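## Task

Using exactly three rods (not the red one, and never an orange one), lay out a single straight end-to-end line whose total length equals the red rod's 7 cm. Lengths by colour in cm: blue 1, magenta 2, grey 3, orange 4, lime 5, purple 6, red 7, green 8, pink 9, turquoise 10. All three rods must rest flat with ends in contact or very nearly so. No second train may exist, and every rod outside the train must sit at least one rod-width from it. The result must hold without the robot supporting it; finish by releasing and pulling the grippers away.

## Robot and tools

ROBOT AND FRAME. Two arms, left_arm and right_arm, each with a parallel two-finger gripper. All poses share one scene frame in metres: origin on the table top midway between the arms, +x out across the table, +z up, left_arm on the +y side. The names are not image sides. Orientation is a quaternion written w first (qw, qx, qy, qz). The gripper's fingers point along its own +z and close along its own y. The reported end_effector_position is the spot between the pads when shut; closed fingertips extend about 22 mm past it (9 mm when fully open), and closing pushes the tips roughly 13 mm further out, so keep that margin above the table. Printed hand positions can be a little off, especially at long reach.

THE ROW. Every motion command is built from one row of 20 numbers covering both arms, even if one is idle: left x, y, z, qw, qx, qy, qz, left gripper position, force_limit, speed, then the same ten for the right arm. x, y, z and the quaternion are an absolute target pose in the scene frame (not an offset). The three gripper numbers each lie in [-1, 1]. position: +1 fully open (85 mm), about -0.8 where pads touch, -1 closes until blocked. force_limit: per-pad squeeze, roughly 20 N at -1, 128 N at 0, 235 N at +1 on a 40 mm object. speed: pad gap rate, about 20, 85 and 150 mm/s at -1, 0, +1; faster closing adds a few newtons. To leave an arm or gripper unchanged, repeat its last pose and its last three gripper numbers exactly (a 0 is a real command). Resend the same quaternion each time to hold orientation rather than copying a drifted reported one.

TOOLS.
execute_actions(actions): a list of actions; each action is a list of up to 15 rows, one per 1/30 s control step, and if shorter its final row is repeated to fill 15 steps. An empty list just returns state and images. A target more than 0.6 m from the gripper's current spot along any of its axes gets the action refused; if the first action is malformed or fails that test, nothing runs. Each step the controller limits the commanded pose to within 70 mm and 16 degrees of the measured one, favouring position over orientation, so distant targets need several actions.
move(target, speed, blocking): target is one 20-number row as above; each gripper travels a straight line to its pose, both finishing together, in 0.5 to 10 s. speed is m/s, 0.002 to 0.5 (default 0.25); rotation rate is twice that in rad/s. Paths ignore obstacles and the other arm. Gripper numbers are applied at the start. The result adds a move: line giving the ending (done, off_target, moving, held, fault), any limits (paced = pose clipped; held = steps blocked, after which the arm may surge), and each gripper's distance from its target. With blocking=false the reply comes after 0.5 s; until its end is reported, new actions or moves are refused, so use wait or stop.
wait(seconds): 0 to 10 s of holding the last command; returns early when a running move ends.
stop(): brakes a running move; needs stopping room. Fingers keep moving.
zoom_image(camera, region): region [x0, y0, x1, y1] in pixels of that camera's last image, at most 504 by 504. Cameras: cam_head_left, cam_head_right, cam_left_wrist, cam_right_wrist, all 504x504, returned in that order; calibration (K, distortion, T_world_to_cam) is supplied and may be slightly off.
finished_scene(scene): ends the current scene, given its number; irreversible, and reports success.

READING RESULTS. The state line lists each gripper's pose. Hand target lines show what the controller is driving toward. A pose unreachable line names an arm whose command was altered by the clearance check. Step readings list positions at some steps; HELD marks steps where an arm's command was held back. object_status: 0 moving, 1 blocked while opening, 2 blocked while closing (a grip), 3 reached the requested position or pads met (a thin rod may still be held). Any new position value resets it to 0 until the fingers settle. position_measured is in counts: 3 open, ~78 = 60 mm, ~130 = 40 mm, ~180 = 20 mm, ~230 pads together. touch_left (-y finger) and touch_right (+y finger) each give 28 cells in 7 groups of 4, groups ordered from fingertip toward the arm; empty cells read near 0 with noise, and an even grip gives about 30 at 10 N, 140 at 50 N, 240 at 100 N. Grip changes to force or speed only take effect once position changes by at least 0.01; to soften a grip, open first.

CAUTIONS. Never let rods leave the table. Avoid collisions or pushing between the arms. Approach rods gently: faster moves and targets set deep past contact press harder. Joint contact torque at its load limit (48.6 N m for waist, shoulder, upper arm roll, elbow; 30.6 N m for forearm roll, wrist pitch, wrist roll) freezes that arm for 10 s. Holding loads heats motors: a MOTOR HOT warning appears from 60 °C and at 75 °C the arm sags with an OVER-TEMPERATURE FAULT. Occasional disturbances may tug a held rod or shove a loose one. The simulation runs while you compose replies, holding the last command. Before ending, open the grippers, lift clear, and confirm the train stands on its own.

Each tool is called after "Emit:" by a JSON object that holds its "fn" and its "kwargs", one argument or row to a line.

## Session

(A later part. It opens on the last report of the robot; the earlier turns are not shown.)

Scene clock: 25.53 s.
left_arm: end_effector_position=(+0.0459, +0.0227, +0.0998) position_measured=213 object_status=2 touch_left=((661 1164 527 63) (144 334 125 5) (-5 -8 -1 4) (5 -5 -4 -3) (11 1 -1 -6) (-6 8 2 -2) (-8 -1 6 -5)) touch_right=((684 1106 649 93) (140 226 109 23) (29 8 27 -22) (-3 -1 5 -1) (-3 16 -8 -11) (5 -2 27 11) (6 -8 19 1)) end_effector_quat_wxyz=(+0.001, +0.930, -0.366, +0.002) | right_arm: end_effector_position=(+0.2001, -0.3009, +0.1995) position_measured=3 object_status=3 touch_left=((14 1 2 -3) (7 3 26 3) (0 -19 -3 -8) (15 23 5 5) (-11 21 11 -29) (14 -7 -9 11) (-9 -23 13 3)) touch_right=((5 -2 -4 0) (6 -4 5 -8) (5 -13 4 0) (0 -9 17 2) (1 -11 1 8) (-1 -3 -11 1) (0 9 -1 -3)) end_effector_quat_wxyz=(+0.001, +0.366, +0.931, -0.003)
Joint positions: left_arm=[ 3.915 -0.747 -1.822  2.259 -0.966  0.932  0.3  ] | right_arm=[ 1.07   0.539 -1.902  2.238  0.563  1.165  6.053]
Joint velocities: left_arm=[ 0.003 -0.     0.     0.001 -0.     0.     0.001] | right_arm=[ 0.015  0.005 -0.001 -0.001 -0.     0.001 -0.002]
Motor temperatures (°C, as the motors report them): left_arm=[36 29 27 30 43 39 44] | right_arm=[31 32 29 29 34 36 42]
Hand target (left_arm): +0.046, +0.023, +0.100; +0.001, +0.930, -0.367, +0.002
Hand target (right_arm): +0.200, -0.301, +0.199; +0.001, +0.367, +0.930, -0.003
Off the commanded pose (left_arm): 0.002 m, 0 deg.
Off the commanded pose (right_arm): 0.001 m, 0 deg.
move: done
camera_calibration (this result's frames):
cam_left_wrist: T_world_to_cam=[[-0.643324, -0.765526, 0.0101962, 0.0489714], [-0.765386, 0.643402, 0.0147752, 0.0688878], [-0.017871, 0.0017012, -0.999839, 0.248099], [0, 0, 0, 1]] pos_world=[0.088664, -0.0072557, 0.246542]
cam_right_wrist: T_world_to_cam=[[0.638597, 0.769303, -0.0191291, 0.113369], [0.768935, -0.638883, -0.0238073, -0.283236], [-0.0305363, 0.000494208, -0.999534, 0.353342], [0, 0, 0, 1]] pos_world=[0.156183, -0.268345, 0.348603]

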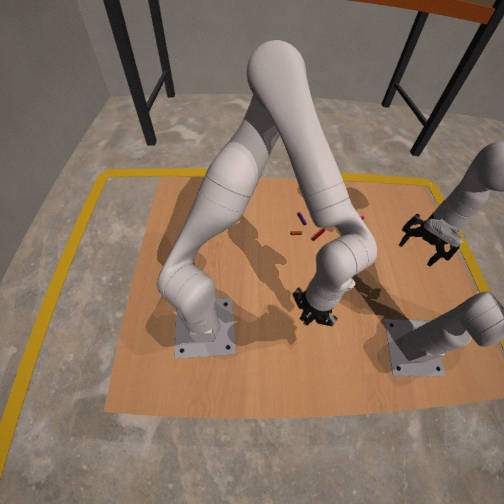

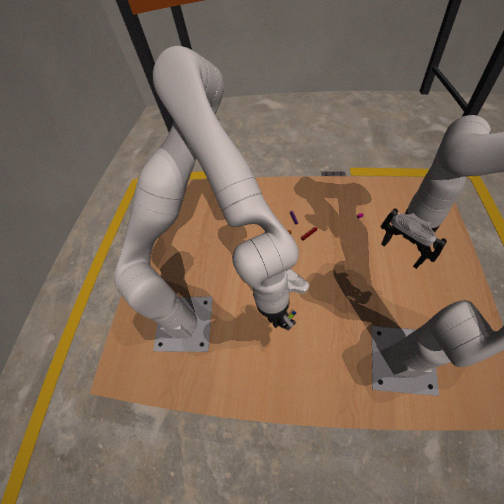

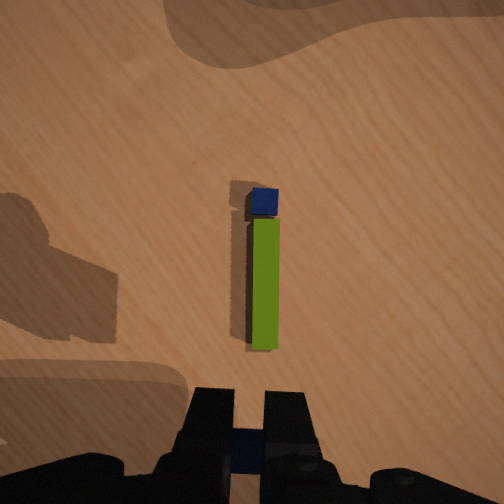

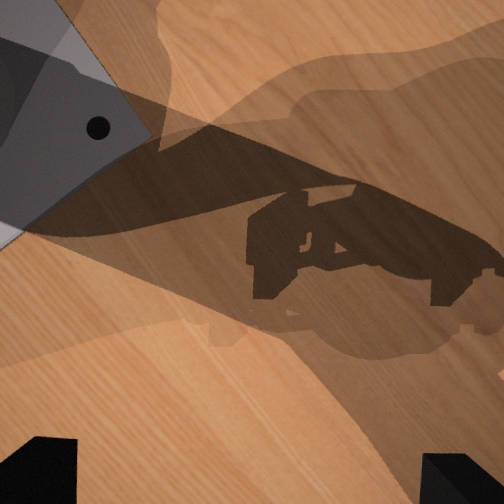

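Emit:
{"fn": "move", "kwargs": {
  "target": [0.0343,0.0213,0.028,0,0.9304,-0.3665,0,-1,-0.3,0, 0.2,-0.3,0.2,0,0.3665,0.9304,0,1,0,0],
  "speed": 0.1
}}

Scene clock: 26.87 s.
left_arm: end_effector_position=(+0.0347, +0.0208, +0.0284) position_measured=213 object_status=2 touch_left=((662 1169 527 51) (146 343 122 8) (4 -7 -12 11) (-4 -4 4 3) (9 -13 -2 -7) (-10 7 9 3) (3 10 4 8)) touch_right=((700 1121 655 105) (118 243 123 -8) (-20 54 22 -19) (-38 -23 12 -8) (2 9 6 -7) (-10 23 -7 10) (-5 -13 -10 17)) end_effector_quat_wxyz=(+0.001, +0.931, -0.366, +0.000) | right_arm: end_effector_position=(+0.2000, -0.3000, +0.2000) position_measured=3 object_status=3 touch_left=((17 -13 13 19) (-13 -22 -13 15) (-6 -10 -6 -2) (-2 13 11 4) (-6 -2 7 -3) (10 -4 17 2) (6 -12 5 -27)) touch_right=((7 9 -11 4) (2 -1 -5 -6) (0 -15 -5 8) (6 -11 9 -3) (4 -13 7 10) (2 -4 -10 -10) (0 -5 -9 -3)) end_effector_quat_wxyz=(-0.000, +0.367, +0.930, -0.000)
Joint positions: left_arm=[ 4.103 -0.877 -2.056  2.323 -1.257  0.797  0.562] | right_arm=[ 1.074  0.543 -1.907  2.237  0.56   1.165  6.054]
Joint velocities: left_arm=[ 0.01  -0.005  0.001 -0.     0.    -0.     0.   ] | right_arm=[ 0.002 -0.     0.001 -0.001 -0.     0.001  0.   ]
Motor temperatures (°C, as the motors report them): left_arm=[36 29 27 30 43 39 44] | right_arm=[31 32 29 29 34 36 42]
Hand target (left_arm): +0.034, +0.021, +0.028; +0.001, +0.930, -0.367, -0.000
Hand target (right_arm): +0.200, -0.300, +0.200; -0.000, +0.367, +0.930, -0.000
Off the commanded pose (left_arm): 0.001 m, 0 deg.
Off the commanded pose (right_arm): 0.000 m, 0 deg.
move: done
camera_calibration (this result's frames):
cam_left_wrist: T_world_to_cam=[[-0.642575, -0.766144, 0.011043, 0.0410119], [-0.765939, 0.642662, 0.0179467, 0.0624726], [-0.0208467, 0.00307388, -0.999778, 0.176526], [0, 0, 0, 1]] pos_world=[0.0778834, -0.00927038, 0.174913]
cam_right_wrist: T_world_to_cam=[[0.639343, 0.768788, -0.0143329, 0.111484], [0.768293, -0.639463, -0.0285153, -0.281638], [-0.0310875, 0.00721922, -0.999491, 0.355968], [0, 0, 0, 1]] pos_world=[0.15617, -0.268374, 0.349354]

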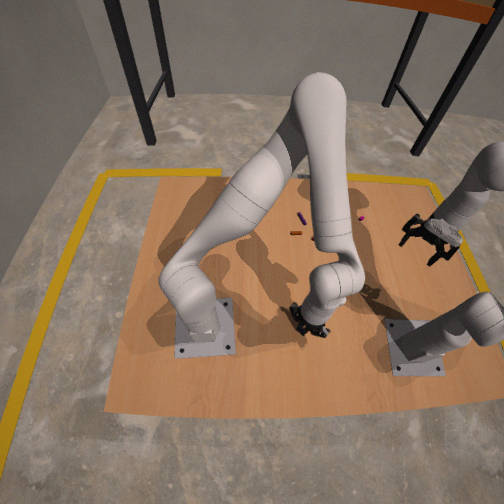

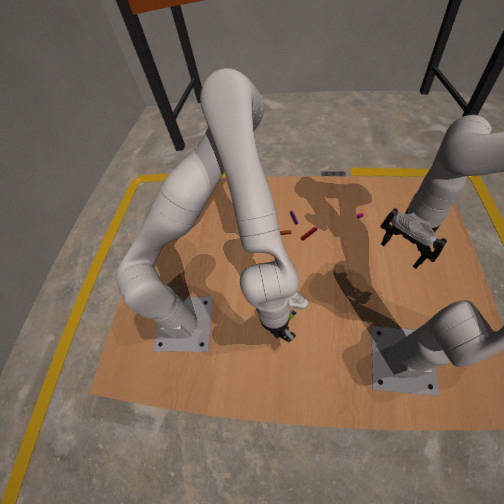

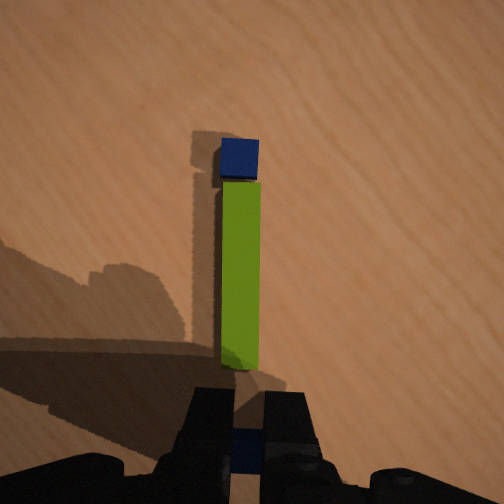

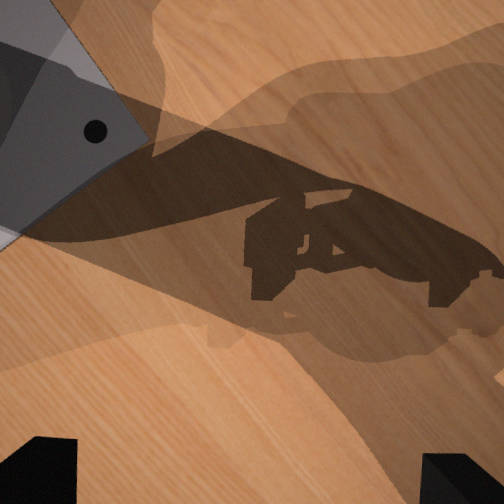

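Emit:
{"fn": "move", "kwargs": {
  "target": [0.0386,0.0201,0.028,0,0.9304,-0.3665,0,-1,-0.3,0, 0.2,-0.3,0.2,0,0.3665,0.9304,0,1,0,0],
  "speed": 0.03
}}

Emit:
{"fn": "move", "kwargs": {
  "target": [0.0386,0.0201,0.028,0,0.9304,-0.3665,0,0,0,0.5, 0.2,-0.3,0.2,0,0.3665,0.9304,0,1,0,0]
}}

Emit:
{"fn": "move", "kwargs": {
  "target": [0.0386,0.0201,0.055,0,0.9304,-0.3665,0,0,0,0.5, 0.2,-0.3,0.2,0,0.3665,0.9304,0,1,0,0],
  "speed": 0.1
}}

Emit:
{"fn": "move", "kwargs": {
  "target": [0.0202,0.0356,0.055,0,0.9304,-0.3665,0,-1,-1,0.5, 0.2,-0.3,0.2,0,0.3665,0.9304,0,1,0,0],
  "speed": 0.1
}}

Emit:
{"fn": "move", "kwargs": {
  "target": [0.0202,0.0356,0.029,0,0.9304,-0.3665,0,-1,-1,0.5, 0.2,-0.3,0.2,0,0.3665,0.9304,0,1,0,0],
  "speed": 0.1
}}

Emit:
{"fn": "move", "kwargs": {
  "target": [0.0309,0.0266,0.029,0,0.9304,-0.3665,0,-1,-1,0.5, 0.2,-0.3,0.2,0,0.3665,0.9304,0,1,0,0],
  "speed": 0.03
}}

Scene clock: 27.90 s.
left_arm: end_effector_position=(+0.0385, +0.0201, +0.0280) position_measured=213 object_status=2 touch_left=((673 1162 525 45) (149 333 127 17) (-10 -6 -1 8) (4 -1 -5 -4) (-2 -10 7 -4) (-3 -4 -1 2) (3 12 -5 6)) touch_right=((656 1096 639 57) (123 218 104 15) (-3 -17 -46 11) (-7 10 -18 -3) (-3 -1 -33 7) (22 26 10 -3) (20 44 0 0)) end_effector_quat_wxyz=(-0.000, +0.930, -0.367, +0.000) | right_arm: end_effector_position=(+0.2000, -0.3000, +0.2000) position_measured=3 object_status=3 touch_left=((33 -33 10 11) (-14 7 18 -1) (7 -22 2 -25) (16 -34 15 3) (11 23 2 -9) (8 4 -3 -10) (-9 -6 -18 1)) touch_right=((5 1 5 -2) (-3 -1 1 -2) (4 -6 3 7) (-2 -9 4 -9) (3 -5 -6 12) (10 -9 -3 -8) (13 3 -6 6)) end_effector_quat_wxyz=(+0.000, +0.367, +0.930, +0.000)
Joint positions: left_arm=[ 4.091 -0.879 -2.056  2.32  -1.255  0.799  0.545] | right_arm=[ 1.074  0.543 -1.907  2.237  0.56   1.165  6.054]
Joint velocities: left_arm=[-0.001 -0.    -0.     0.     0.    -0.001 -0.   ] | right_arm=[ 0.001 -0.001 -0.001  0.    -0.002  0.     0.   ]
Motor temperatures (°C, as the motors report them): left_arm=[36 29 27 30 43 39 44] | right_arm=[31 32 29 29 34 36 42]
Hand target (left_arm): +0.039, +0.020, +0.028; -0.000, +0.930, -0.367, -0.000
Hand target (right_arm): +0.200, -0.300, +0.200; -0.000, +0.367, +0.930, -0.000
Off the commanded pose (left_arm): 0.000 m, 0 deg.
Off the commanded pose (right_arm): 0.000 m, 0 deg.
move: done
camera_calibration (this result's frames):
cam_left_wrist: T_world_to_cam=[[-0.643514, -0.765373, 0.0096944, 0.0429793], [-0.76516, 0.64357, 0.0186374, 0.0658509], [-0.0205036, 0.00457568, -0.999779, 0.176195], [0, 0, 0, 1]] pos_world=[0.0816568, -0.0102907, 0.174512]
cam_right_wrist: T_world_to_cam=[[0.639341, 0.76879, -0.0142999, 0.111477], [0.768295, -0.63946, -0.0285137, -0.28164], [-0.0310653, 0.00724344, -0.999491, 0.355976], [0, 0, 0, 1]] pos_world=[0.156169, -0.268379, 0.349359]

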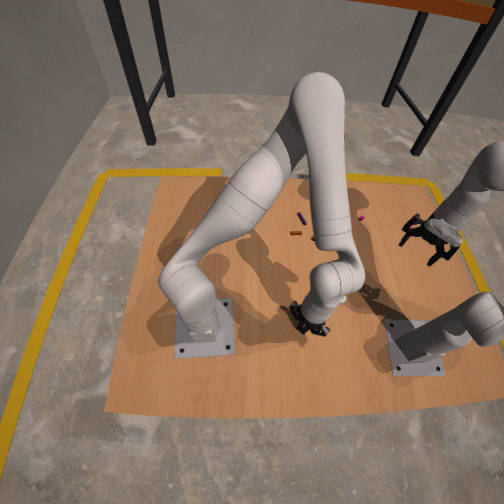

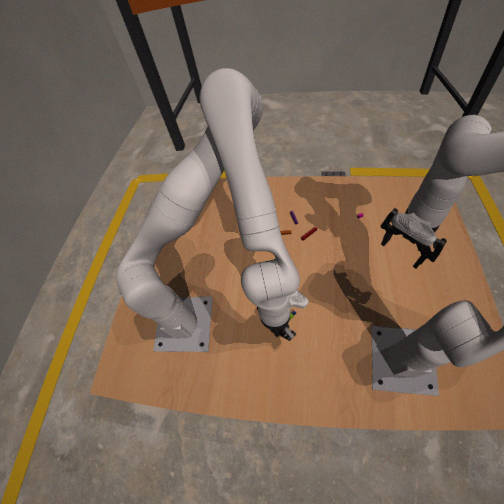

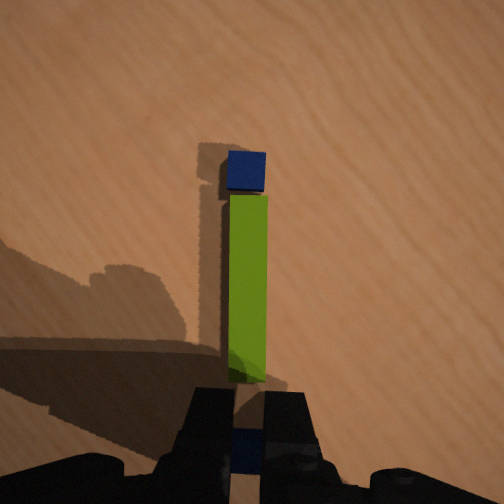

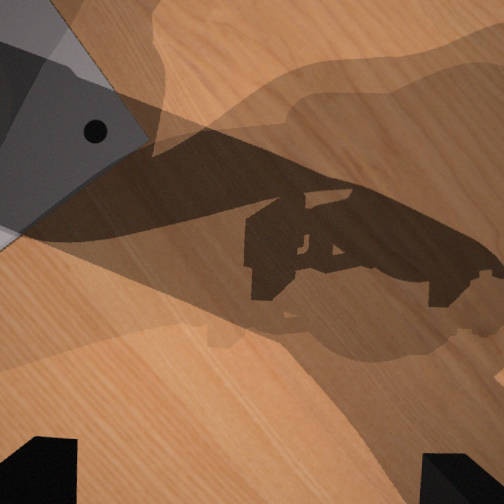

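Scene clock: 28.60 s.
left_arm: end_effector_position=(+0.0386, +0.0201, +0.0280) position_measured=129 object_status=0 touch_left=((7 0 -8 2) (11 4 16 7) (-1 -3 -13 7) (-2 -4 -3 2) (12 -12 2 -4) (-16 6 18 -2) (5 0 10 7)) touch_right=((-13 -6 -6 19) (-3 -27 -14 -10) (-7 1 -23 13) (-25 17 9 36) (-24 -1 4 -13) (-4 29 2 -4) (17 14 22 -7)) end_effector_quat_wxyz=(+0.000, +0.930, -0.367, -0.000) | right_arm: end_effector_position=(+0.2000, -0.3000, +0.2000) position_measured=3 object_status=3 touch_left=((-11 -12 26 20) (7 22 0 -15) (-14 -14 -8 11) (-13 -15 -14 19) (19 21 -17 -18) (-1 -22 -9 -20) (15 8 -23 3)) touch_right=((-1 -7 10 -8) (-8 10 9 -5) (-1 -9 3 0) (-2 -2 10 0) (9 -1 9 7) (6 -4 -9 -7) (3 6 -8 -1)) end_effector_quat_wxyz=(+0.000, +0.367, +0.930, +0.000)
Joint positions: left_arm=[ 4.091 -0.879 -2.056  2.32  -1.256  0.799  0.545] | right_arm=[ 1.074  0.543 -1.907  2.237  0.56   1.165  6.054]
Joint velocities: left_arm=[-0.001 -0.     0.    -0.001  0.     0.     0.   ] | right_arm=[-0.     0.    -0.     0.    -0.002 -0.001  0.   ]
Motor temperatures (°C, as the motors report them): left_arm=[36 29 27 30 43 39 44] | right_arm=[31 32 29 29 34 36 42]
Hand target (left_arm): +0.039, +0.020, +0.028; -0.000, +0.930, -0.367, -0.000
Hand target (right_arm): +0.200, -0.300, +0.200; +0.000, +0.367, +0.930, +0.000
Off the commanded pose (left_arm): 0.000 m, 0 deg.
Off the commanded pose (right_arm): 0.000 m, 0 deg.
move: done
camera_calibration (this result's frames):
cam_left_wrist: T_world_to_cam=[[-0.643397, -0.765471, 0.0097352, 0.0430121], [-0.765258, 0.643454, 0.0186246, 0.0658982], [-0.0205207, 0.00453306, -0.999779, 0.17619], [0, 0, 0, 1]] pos_world=[0.0817185, -0.0102766, 0.174505]
cam_right_wrist: T_world_to_cam=[[0.639342, 0.768789, -0.0142997, 0.111477], [0.768295, -0.639461, -0.0285139, -0.28164], [-0.0310653, 0.00724372, -0.999491, 0.355976], [0, 0, 0, 1]] pos_world=[0.156169, -0.268379, 0.349359]

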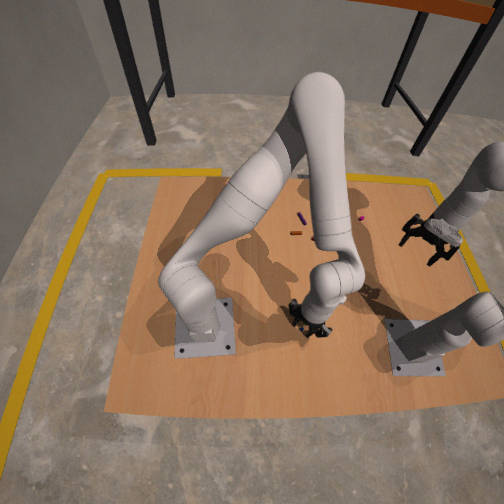

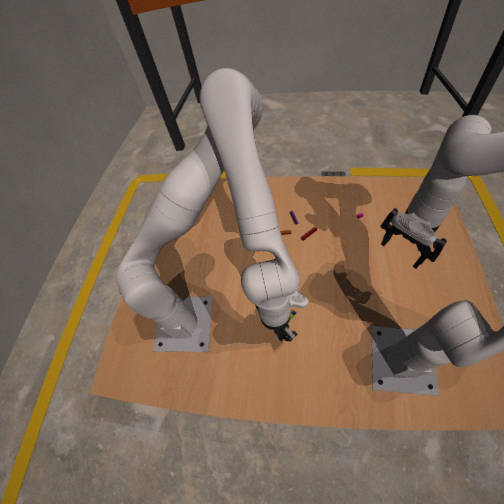

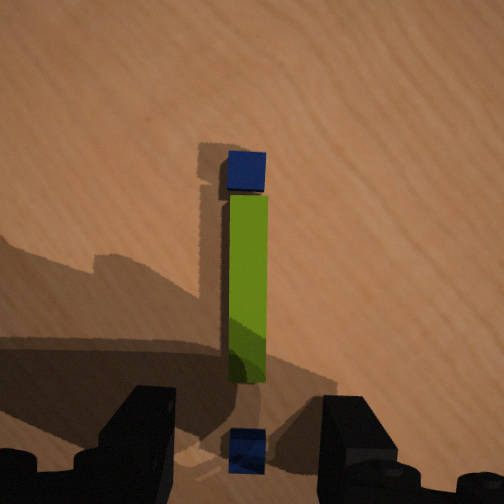

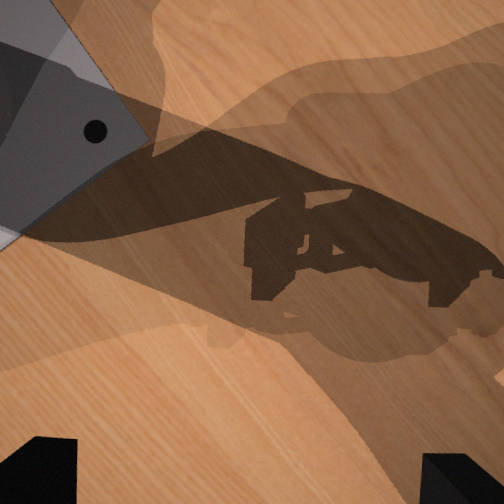

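Scene clock: 29.33 s.
left_arm: end_effector_position=(+0.0384, +0.0203, +0.0548) position_measured=129 object_status=3 touch_left=((5 -1 -6 -9) (6 -5 14 10) (2 -14 -6 4) (11 -9 -2 -8) (6 0 -7 -8) (1 4 3 4) (1 9 17 5)) touch_right=((8 -30 2 -14) (-14 21 13 34) (-11 9 22 -6) (-15 -7 -16 1) (6 3 -23 -21) (-15 6 -5 -9) (24 2 6 36)) end_effector_quat_wxyz=(-0.000, +0.930, -0.367, -0.000) | right_arm: end_effector_position=(+0.2000, -0.3000, +0.2000) position_measured=3 object_status=3 touch_left=((-1 11 19 15) (12 -15 2 -3) (16 1 0 -13) (-3 19 -15 9) (4 -1 0 -13) (3 -20 -2 -8) (18 -4 -7 8)) touch_right=((5 2 -4 6) (-8 -6 -11 -6) (-1 -9 -2 6) (-1 0 3 -4) (2 -4 2 10) (-2 -9 1 -4) (1 -1 -10 -1)) end_effector_quat_wxyz=(+0.000, +0.367, +0.930, +0.000)
Joint positions: left_arm=[ 4.039 -0.826 -1.972  2.299 -1.135  0.843  0.451] | right_arm=[ 1.074  0.543 -1.907  2.237  0.56   1.165  6.054]
Joint velocities: left_arm=[-0.005  0.003  0.001 -0.    -0.     0.002  0.   ] | right_arm=[-0. -0.  0. -0. -0.  0.  0.]
Motor temperatures (°C, as the motors report them): left_arm=[36 29 27 30 43 39 44] | right_arm=[31 32 29 29 34 36 42]
Hand target (left_arm): +0.039, +0.020, +0.055; -0.000, +0.930, -0.367, +0.000
Hand target (right_arm): +0.200, -0.300, +0.200; +0.000, +0.367, +0.930, +0.000
Off the commanded pose (left_arm): 0.000 m, 0 deg.
Off the commanded pose (right_arm): 0.000 m, 0 deg.
move: done
camera_calibration (this result's frames):
cam_left_wrist: T_world_to_cam=[[-0.64389, -0.765062, 0.00924773, 0.0428205], [-0.764843, 0.643936, 0.0190122, 0.0650551], [-0.0205005, 0.00516873, -0.999776, 0.20299], [0, 0, 0, 1]] pos_world=[0.0814901, -0.0101802, 0.201311]
cam_right_wrist: T_world_to_cam=[[0.639342, 0.76879, -0.0142997, 0.111477], [0.768295, -0.639461, -0.0285136, -0.28164], [-0.031065, 0.00724352, -0.999491, 0.355976], [0, 0, 0, 1]] pos_world=[0.156169, -0.268379, 0.349359]

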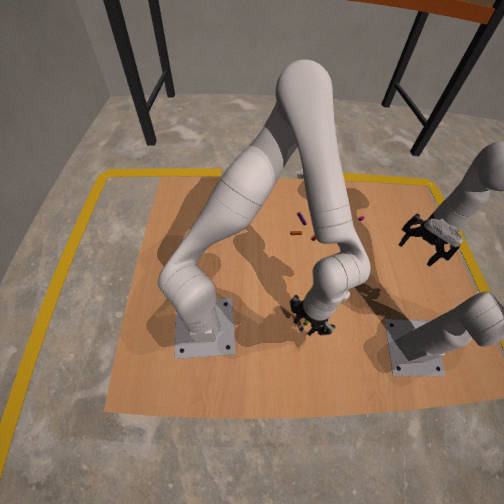

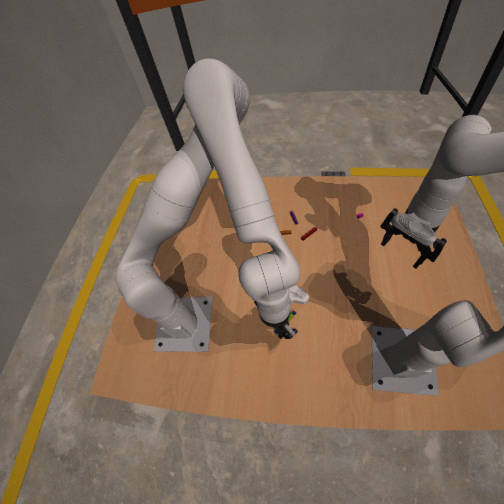

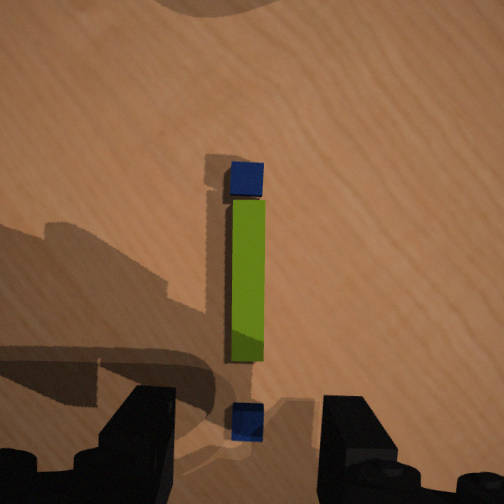

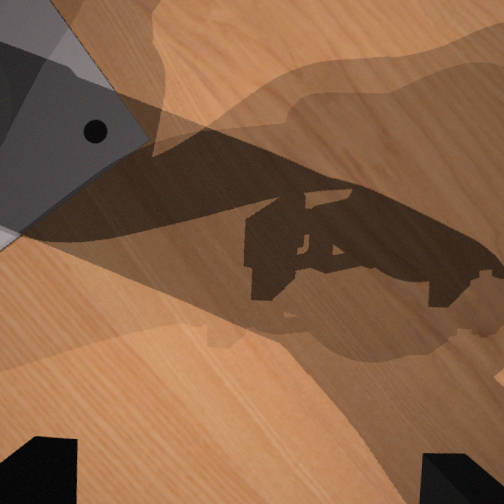

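Scene clock: 30.03 s.
left_arm: end_effector_position=(+0.0205, +0.0356, +0.0549) position_measured=230 object_status=3 touch_left=((2 -2 -3 -15) (2 5 8 4) (10 -9 0 10) (49 34 38 59) (86 111 103 60) (128 169 163 131) (182 146 187 187)) touch_right=((9 25 -3 -2) (-27 -7 4 10) (3 9 13 13) (39 39 25 31) (130 118 96 78) (160 149 154 201) (175 153 196 132)) end_effector_quat_wxyz=(+0.000, +0.931, -0.366, -0.000) | right_arm: end_effector_position=(+0.2000, -0.3000, +0.2000) position_measured=3 object_status=3 touch_left=((-6 -3 -17 38) (2 -2 25 14) (9 35 -17 9) (8 15 -22 6) (3 13 1 -14) (-2 -13 4 0) (0 -19 -20 16)) touch_right=((11 -3 6 -1) (3 -2 -4 -4) (-6 -4 -7 -2) (-11 -3 10 -2) (1 -9 -1 4) (12 -5 -17 -13) (6 4 -2 5)) end_effector_quat_wxyz=(+0.000, +0.367, +0.930, +0.000)
Joint positions: left_arm=[ 4.095 -0.804 -1.973  2.344 -1.146  0.814  0.546] | right_arm=[ 1.074  0.543 -1.907  2.237  0.56   1.165  6.054]
Joint velocities: left_arm=[ 0.006  0.001  0.004  0.001 -0.001  0.002  0.002] | right_arm=[ 0.001 -0.     0.001 -0.     0.     0.001 -0.   ]
Motor temperatures (°C, as the motors report them): left_arm=[36 29 27 30 43 39 44] | right_arm=[31 32 29 29 34 36 42]
Hand target (left_arm): +0.020, +0.036, +0.055; +0.000, +0.930, -0.367, +0.000
Hand target (right_arm): +0.200, -0.300, +0.200; +0.000, +0.367, +0.930, +0.000
Off the commanded pose (left_arm): 0.000 m, 0 deg.
Off the commanded pose (right_arm): 0.000 m, 0 deg.
move: done
camera_calibration (this result's frames):
cam_left_wrist: T_world_to_cam=[[-0.642834, -0.765941, 0.00993276, 0.0429621], [-0.765727, 0.642895, 0.0186638, 0.0416077], [-0.0206811, 0.00439197, -0.999776, 0.202673], [0, 0, 0, 1]] pos_world=[0.0636692, 0.00526694, 0.201425]
cam_right_wrist: T_world_to_cam=[[0.639342, 0.76879, -0.0142997, 0.111477], [0.768295, -0.639461, -0.0285138, -0.28164], [-0.0310652, 0.00724367, -0.999491, 0.355977], [0, 0, 0, 1]] pos_world=[0.156169, -0.268379, 0.349359]

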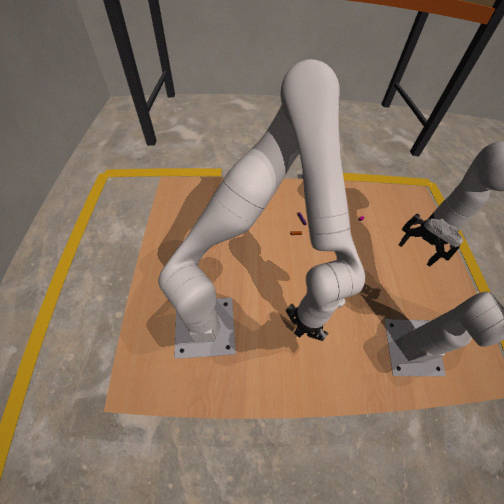

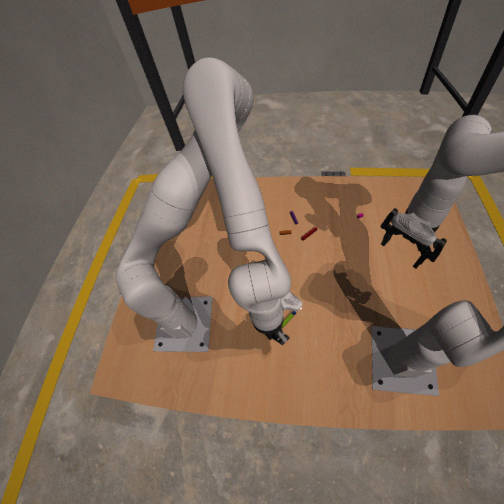

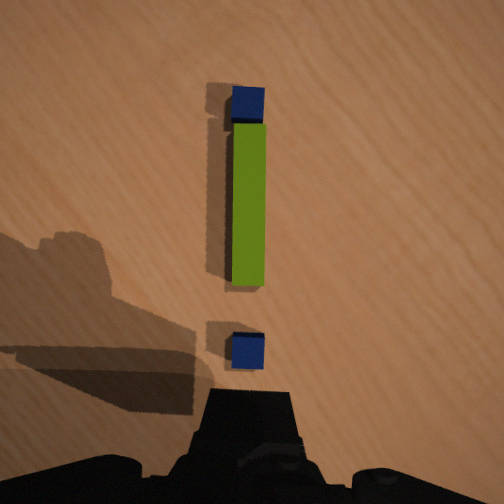

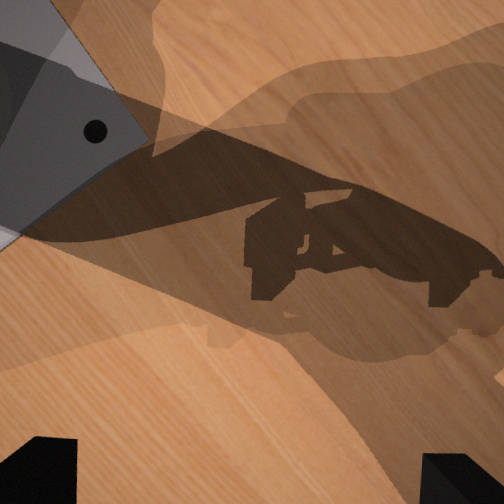

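Scene clock: 30.77 s.
left_arm: end_effector_position=(+0.0204, +0.0353, +0.0292) position_measured=230 object_status=3 touch_left=((12 0 3 -3) (-1 -4 7 1) (5 -8 8 11) (52 35 37 42) (88 110 108 73) (122 166 175 137) (171 148 192 185)) touch_right=((-2 -22 23 -16) (12 19 10 39) (-28 9 9 1) (44 50 35 40) (90 127 102 68) (178 138 161 175) (110 180 162 128)) end_effector_quat_wxyz=(+0.000, +0.931, -0.366, +0.000) | right_arm: end_effector_position=(+0.2000, -0.3000, +0.2000) position_measured=3 object_status=3 touch_left=((9 -27 39 5) (-8 5 -7 7) (-4 -3 -12 5) (10 -8 20 7) (14 7 12 -17) (24 -30 -11 -1) (5 -7 -3 12)) touch_right=((17 6 2 -2) (-1 9 3 5) (-3 -6 -2 2) (6 -13 15 0) (4 1 6 9) (5 -3 0 0) (9 1 -8 9)) end_effector_quat_wxyz=(+0.000, +0.367, +0.930, +0.000)
Joint positions: left_arm=[ 4.153 -0.857 -2.061  2.365 -1.273  0.772  0.648] | right_arm=[ 1.074  0.543 -1.907  2.237  0.56   1.165  6.054]
Joint velocities: left_arm=[ 0.006 -0.004  0.     0.     0.    -0.    -0.001] | right_arm=[ 0.001 -0.     0.    -0.    -0.    -0.001  0.   ]
Motor temperatures (°C, as the motors report them): left_arm=[36 29 27 30 43 39 44] | right_arm=[31 32 29 29 34 36 42]
Hand target (left_arm): +0.020, +0.035, +0.029; +0.000, +0.930, -0.366, -0.000
Hand target (right_arm): +0.200, -0.300, +0.200; +0.000, +0.367, +0.930, +0.000
Off the commanded pose (left_arm): 0.000 m, 0 deg.
Off the commanded pose (right_arm): 0.000 m, 0 deg.
move: done
camera_calibration (this result's frames):
cam_left_wrist: T_world_to_cam=[[-0.642875, -0.765902, 0.0103065, 0.0429493], [-0.765695, 0.642946, 0.0182271, 0.042176], [-0.0205867, 0.00382608, -0.999781, 0.176958], [0, 0, 0, 1]] pos_world=[0.0635479, 0.00510098, 0.175708]
cam_right_wrist: T_world_to_cam=[[0.639342, 0.76879, -0.0142997, 0.111477], [0.768295, -0.63946, -0.0285137, -0.28164], [-0.0310652, 0.00724359, -0.999491, 0.355976], [0, 0, 0, 1]] pos_world=[0.156169, -0.268379, 0.349359]

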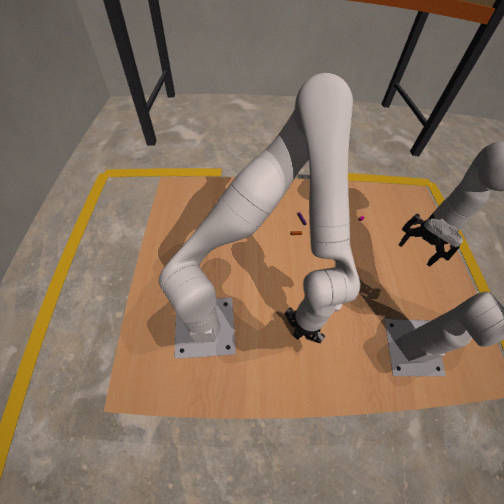

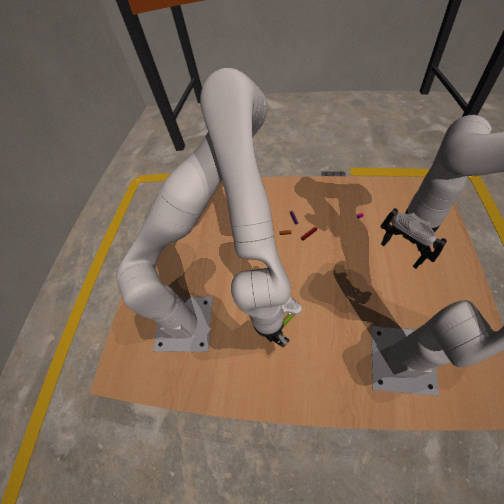

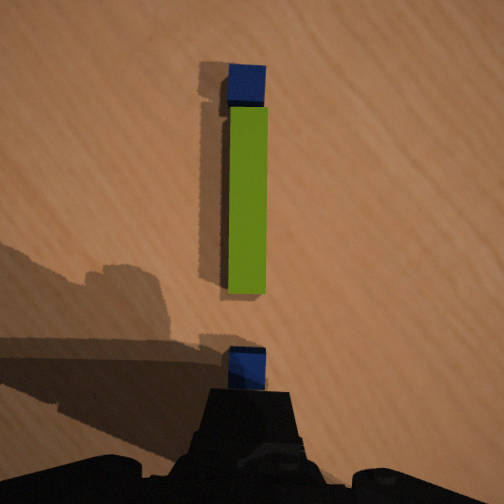

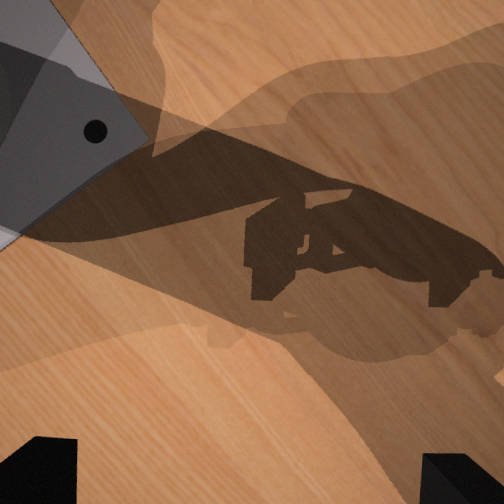

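Scene clock: 31.47 s.
left_arm: end_effector_position=(+0.0307, +0.0266, +0.0290) position_measured=230 object_status=3 touch_left=((5 -3 -9 -6) (4 -2 10 3) (4 -3 -3 2) (54 29 27 54) (83 107 108 84) (137 162 167 129) (173 145 189 183)) touch_right=((-21 -6 -12 -14) (1 13 0 21) (-9 1 28 14) (41 21 32 50) (124 124 122 84) (138 125 153 200) (129 162 218 159)) end_effector_quat_wxyz=(-0.000, +0.930, -0.367, +0.000) | right_arm: end_effector_position=(+0.2000, -0.3000, +0.2000) position_measured=3 object_status=3 touch_left=((10 -5 11 17) (6 -28 33 9) (15 -21 -11 1) (-7 7 -10 6) (-8 2 -58 -1) (19 12 24 -20) (2 7 -2 -17)) touch_right=((1 6 -2 9) (8 -5 2 -3) (-5 -2 -7 4) (5 1 5 0) (5 -5 -2 10) (8 -13 -4 -6) (6 -1 -5 0)) end_effector_quat_wxyz=(+0.000, +0.367, +0.930, +0.000)
Joint positions: left_arm=[ 4.117 -0.866 -2.06   2.339 -1.258  0.785  0.584] | right_arm=[ 1.074  0.544 -1.907  2.237  0.56   1.165  6.054]
Joint velocities: left_arm=[-0.002 -0.    -0.002 -0.002  0.001 -0.002 -0.   ] | right_arm=[-0.     0.001  0.    -0.    -0.    -0.001  0.   ]
Motor temperatures (°C, as the motors report them): left_arm=[36 29 27 30 43 39 44] | right_arm=[31 32 29 29 34 36 42]
Hand target (left_arm): +0.031, +0.027, +0.029; -0.000, +0.930, -0.367, -0.000
Hand target (right_arm): +0.200, -0.300, +0.200; +0.000, +0.367, +0.930, +0.000
Off the commanded pose (left_arm): 0.000 m, 0 deg.
Off the commanded pose (right_arm): 0.000 m, 0 deg.
move: done
camera_calibration (this result's frames):
cam_left_wrist: T_world_to_cam=[[-0.643754, -0.765172, 0.00958217, 0.0429241], [-0.76496, 0.643809, 0.0186263, 0.055633], [-0.0204214, 0.0046608, -0.999781, 0.177031], [0, 0, 0, 1]] pos_world=[0.0738048, -0.00379773, 0.175545]
cam_right_wrist: T_world_to_cam=[[0.639342, 0.76879, -0.0142995, 0.111477], [0.768295, -0.639461, -0.0285138, -0.28164], [-0.0310651, 0.00724384, -0.999491, 0.355977], [0, 0, 0, 1]] pos_world=[0.156169, -0.268379, 0.349359]

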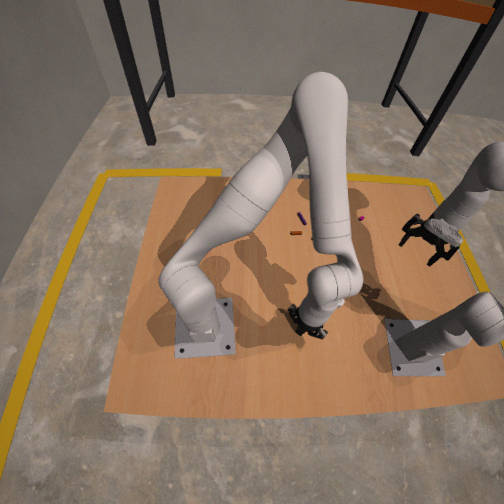

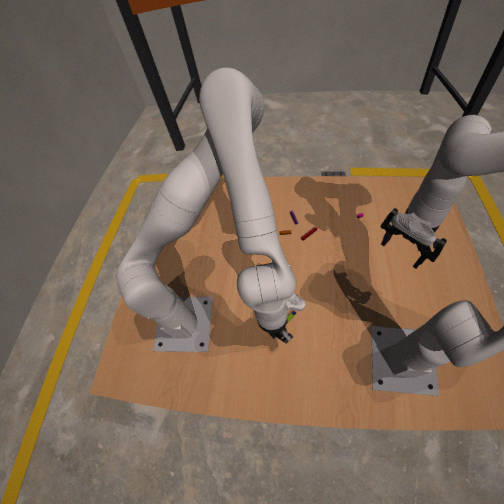

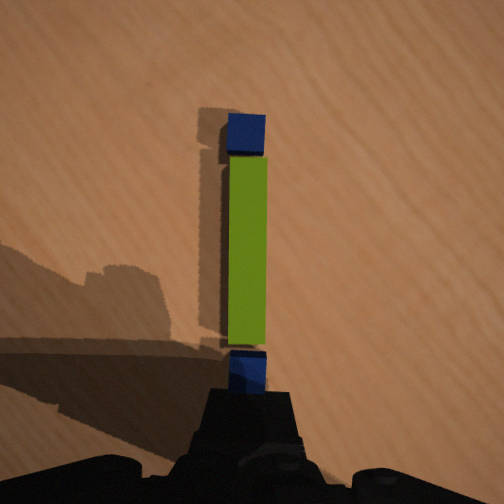

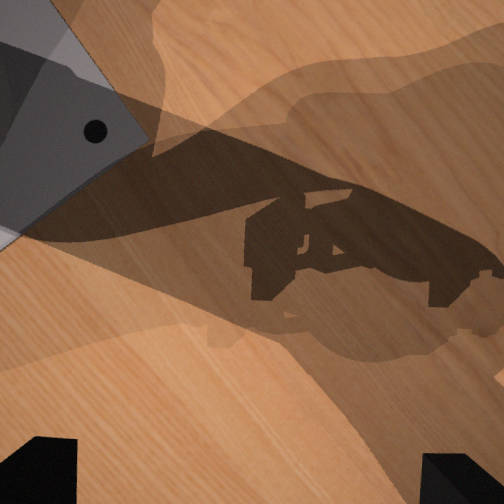

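Emit:
{"fn": "move", "kwargs": {
  "target": [0.0318,0.0258,0.029,0,0.9304,-0.3665,0,-1,-1,0.5, 0.2,-0.3,0.2,0,0.3665,0.9304,0,1,0,0],
  "speed": 0.02
}}

Emit:
{"fn": "move", "kwargs": {
  "target": [0.026,0.031,0.12,0,0.9304,-0.3665,0,-1,-1,0.5, 0.2,-0.3,0.2,0,0.3665,0.9304,0,1,0,0],
  "speed": 0.15
}}

Scene clock: 32.33 s.
left_arm: end_effector_position=(+0.0318, +0.0258, +0.0290) position_measured=230 object_status=3 touch_left=((11 -3 0 -11) (2 -2 14 0) (-1 -1 -10 12) (63 32 32 56) (85 104 97 87) (128 167 165 136) (180 153 200 177)) touch_right=((17 -9 4 13) (-4 -4 17 17) (-1 14 30 11) (17 50 52 13) (109 142 105 92) (138 161 132 188) (146 156 173 139)) end_effector_quat_wxyz=(-0.000, +0.930, -0.367, -0.000) | right_arm: end_effector_position=(+0.2000, -0.3000, +0.2000) position_measured=3 object_status=3 touch_left=((13 -34 14 -16) (-1 0 7 -7) (41 -6 16 -3) (14 2 9 21) (-5 12 -17 -13) (0 0 12 9) (8 -30 -17 -1)) touch_right=((8 2 -3 8) (-1 10 -1 -13) (3 -11 6 8) (1 -6 5 3) (10 -5 12 12) (12 -9 -8 -7) (13 13 -7 -1)) end_effector_quat_wxyz=(+0.000, +0.367, +0.930, +0.000)
Joint positions: left_arm=[ 4.114 -0.867 -2.06   2.336 -1.257  0.786  0.578] | right_arm=[ 1.074  0.544 -1.907  2.237  0.56   1.165  6.054]
Joint velocities: left_arm=[ 0.001  0.    -0.     0.001 -0.    -0.001  0.   ] | right_arm=[ 0.001  0.001  0.    -0.001  0.     0.     0.   ]
Motor temperatures (°C, as the motors report them): left_arm=[36 29 27 30 43 39 44] | right_arm=[31 32 29 29 34 36 42]
Hand target (left_arm): +0.032, +0.026, +0.029; -0.000, +0.930, -0.367, -0.000
Hand target (right_arm): +0.200, -0.300, +0.200; +0.000, +0.367, +0.930, +0.000
Off the commanded pose (left_arm): 0.000 m, 0 deg.
Off the commanded pose (right_arm): 0.000 m, 0 deg.
move: done
camera_calibration (this result's frames):
cam_left_wrist: T_world_to_cam=[[-0.643425, -0.765447, 0.00972247, 0.0429811], [-0.765234, 0.643483, 0.0186317, 0.0569917], [-0.0205179, 0.00454817, -0.999779, 0.177026], [0, 0, 0, 1]] pos_world=[0.0748993, -0.00457853, 0.175507]
cam_right_wrist: T_world_to_cam=[[0.639342, 0.76879, -0.0142998, 0.111477], [0.768295, -0.639461, -0.0285137, -0.28164], [-0.0310652, 0.00724359, -0.999491, 0.355976], [0, 0, 0, 1]] pos_world=[0.156169, -0.268379, 0.349359]

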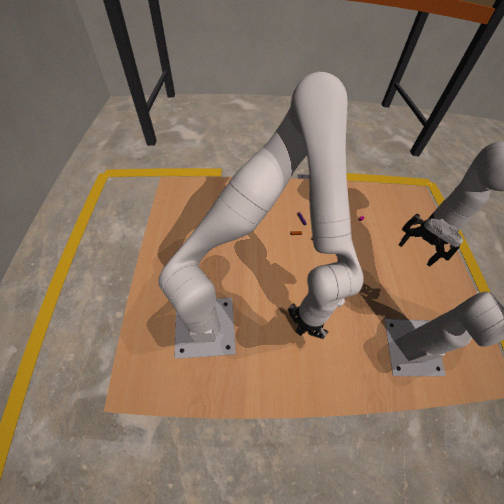

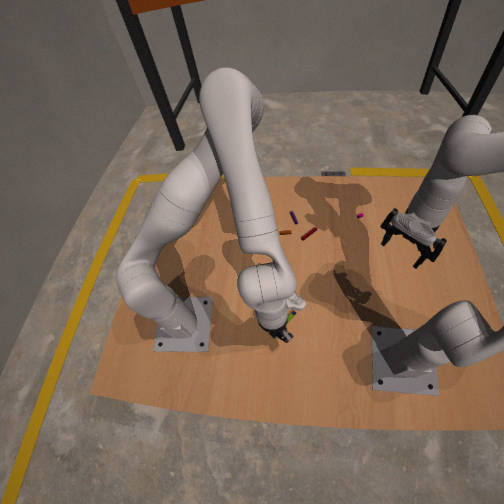

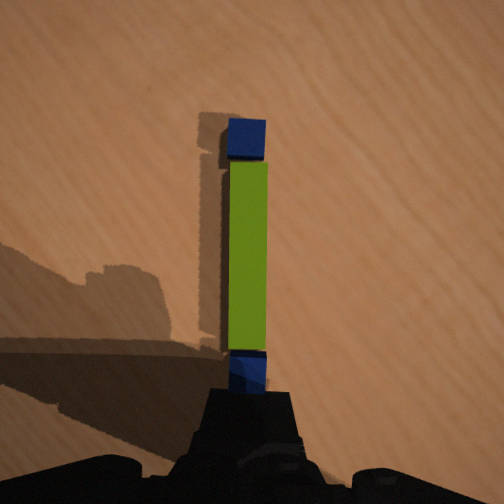

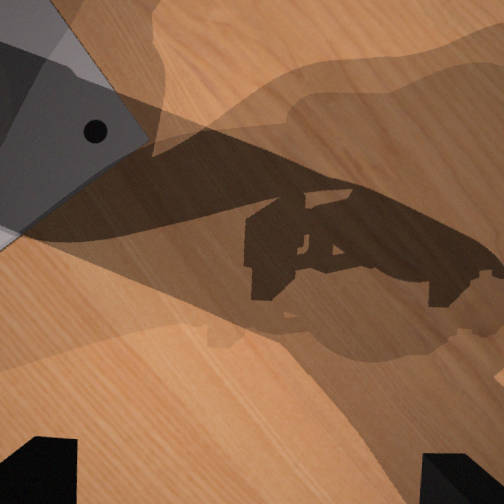

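Scene clock: 33.40 s.
left_arm: end_effector_position=(+0.0259, +0.0315, +0.1196) position_measured=230 object_status=3 touch_left=((-3 -4 6 0) (1 -5 6 -1) (1 -1 9 12) (51 42 33 41) (85 119 108 78) (129 163 175 134) (172 154 194 176)) touch_right=((-27 8 -8 -11) (6 43 -30 12) (-6 18 4 -10) (62 59 54 26) (104 125 107 107) (141 124 125 170) (145 144 226 142)) end_effector_quat_wxyz=(-0.001, +0.930, -0.367, +0.000) | right_arm: end_effector_position=(+0.2000, -0.3000, +0.2000) position_measured=3 object_status=3 touch_left=((5 -12 10 16) (4 14 -6 0) (9 -14 -12 -1) (26 22 25 -23) (1 7 -11 -6) (5 -13 3 0) (-9 -14 -1 -4)) touch_right=((5 1 1 -13) (-15 1 -6 -6) (4 1 7 5) (-9 -19 9 -6) (-2 -5 -1 4) (13 -1 7 -3) (2 15 -3 10)) end_effector_quat_wxyz=(+0.000, +0.367, +0.930, +0.000)
Joint positions: left_arm=[ 3.93  -0.693 -1.765  2.252 -0.877  0.953  0.3  ] | right_arm=[ 1.074  0.544 -1.907  2.237  0.56   1.165  6.054]
Joint velocities: left_arm=[-0.005  0.002  0.    -0.001 -0.001  0.001  0.   ] | right_arm=[ 0.    -0.     0.     0.    -0.001  0.001  0.   ]
Motor temperatures (°C, as the motors report them): left_arm=[36 29 27 30 43 39 44] | right_arm=[31 32 29 29 34 36 42]
Hand target (left_arm): +0.026, +0.031, +0.120; -0.001, +0.930, -0.366, +0.000
Hand target (right_arm): +0.200, -0.300, +0.200; +0.000, +0.367, +0.930, +0.000
Off the commanded pose (left_arm): 0.001 m, 0 deg.
Off the commanded pose (right_arm): 0.000 m, 0 deg.
move: done
camera_calibration (this result's frames):
cam_left_wrist: T_world_to_cam=[[-0.643931, -0.765038, 0.00835193, 0.0427881], [-0.764826, 0.64396, 0.0188832, 0.047079], [-0.0198246, 0.00577168, -0.999787, 0.267416], [0, 0, 0, 1]] pos_world=[0.0688613, 0.000874091, 0.266113]
cam_right_wrist: T_world_to_cam=[[0.639342, 0.76879, -0.0142998, 0.111477], [0.768295, -0.639461, -0.0285139, -0.28164], [-0.0310653, 0.00724366, -0.999491, 0.355976], [0, 0, 0, 1]] pos_world=[0.156169, -0.268379, 0.349359]

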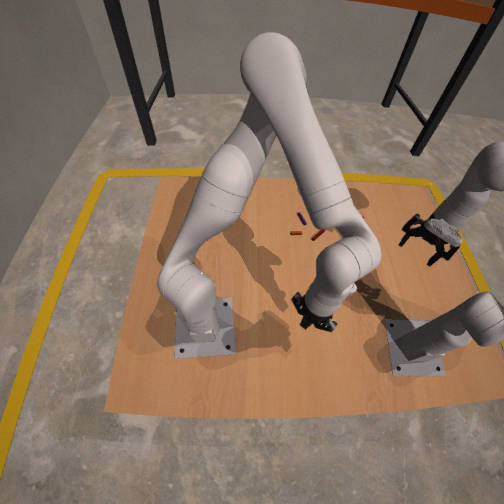

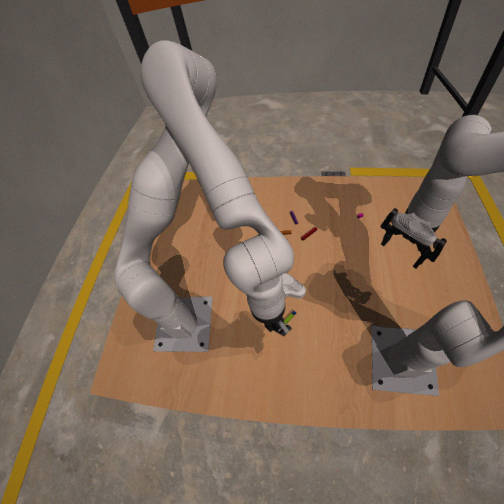

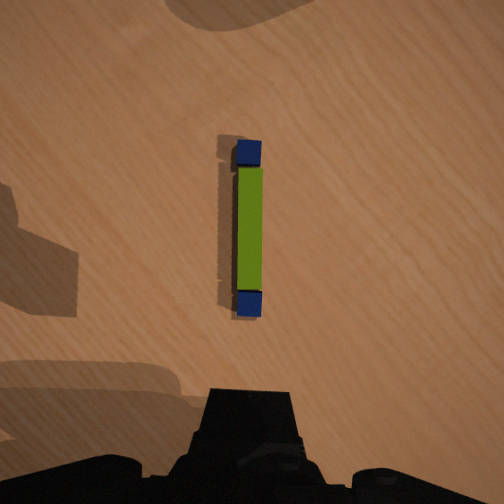

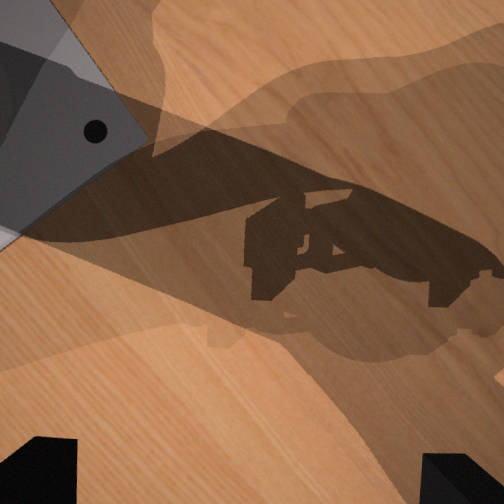

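Emit:
{"fn": "finished_scene", "kwargs": {
  "scene": 2
}}

The scene is finished: the task was done.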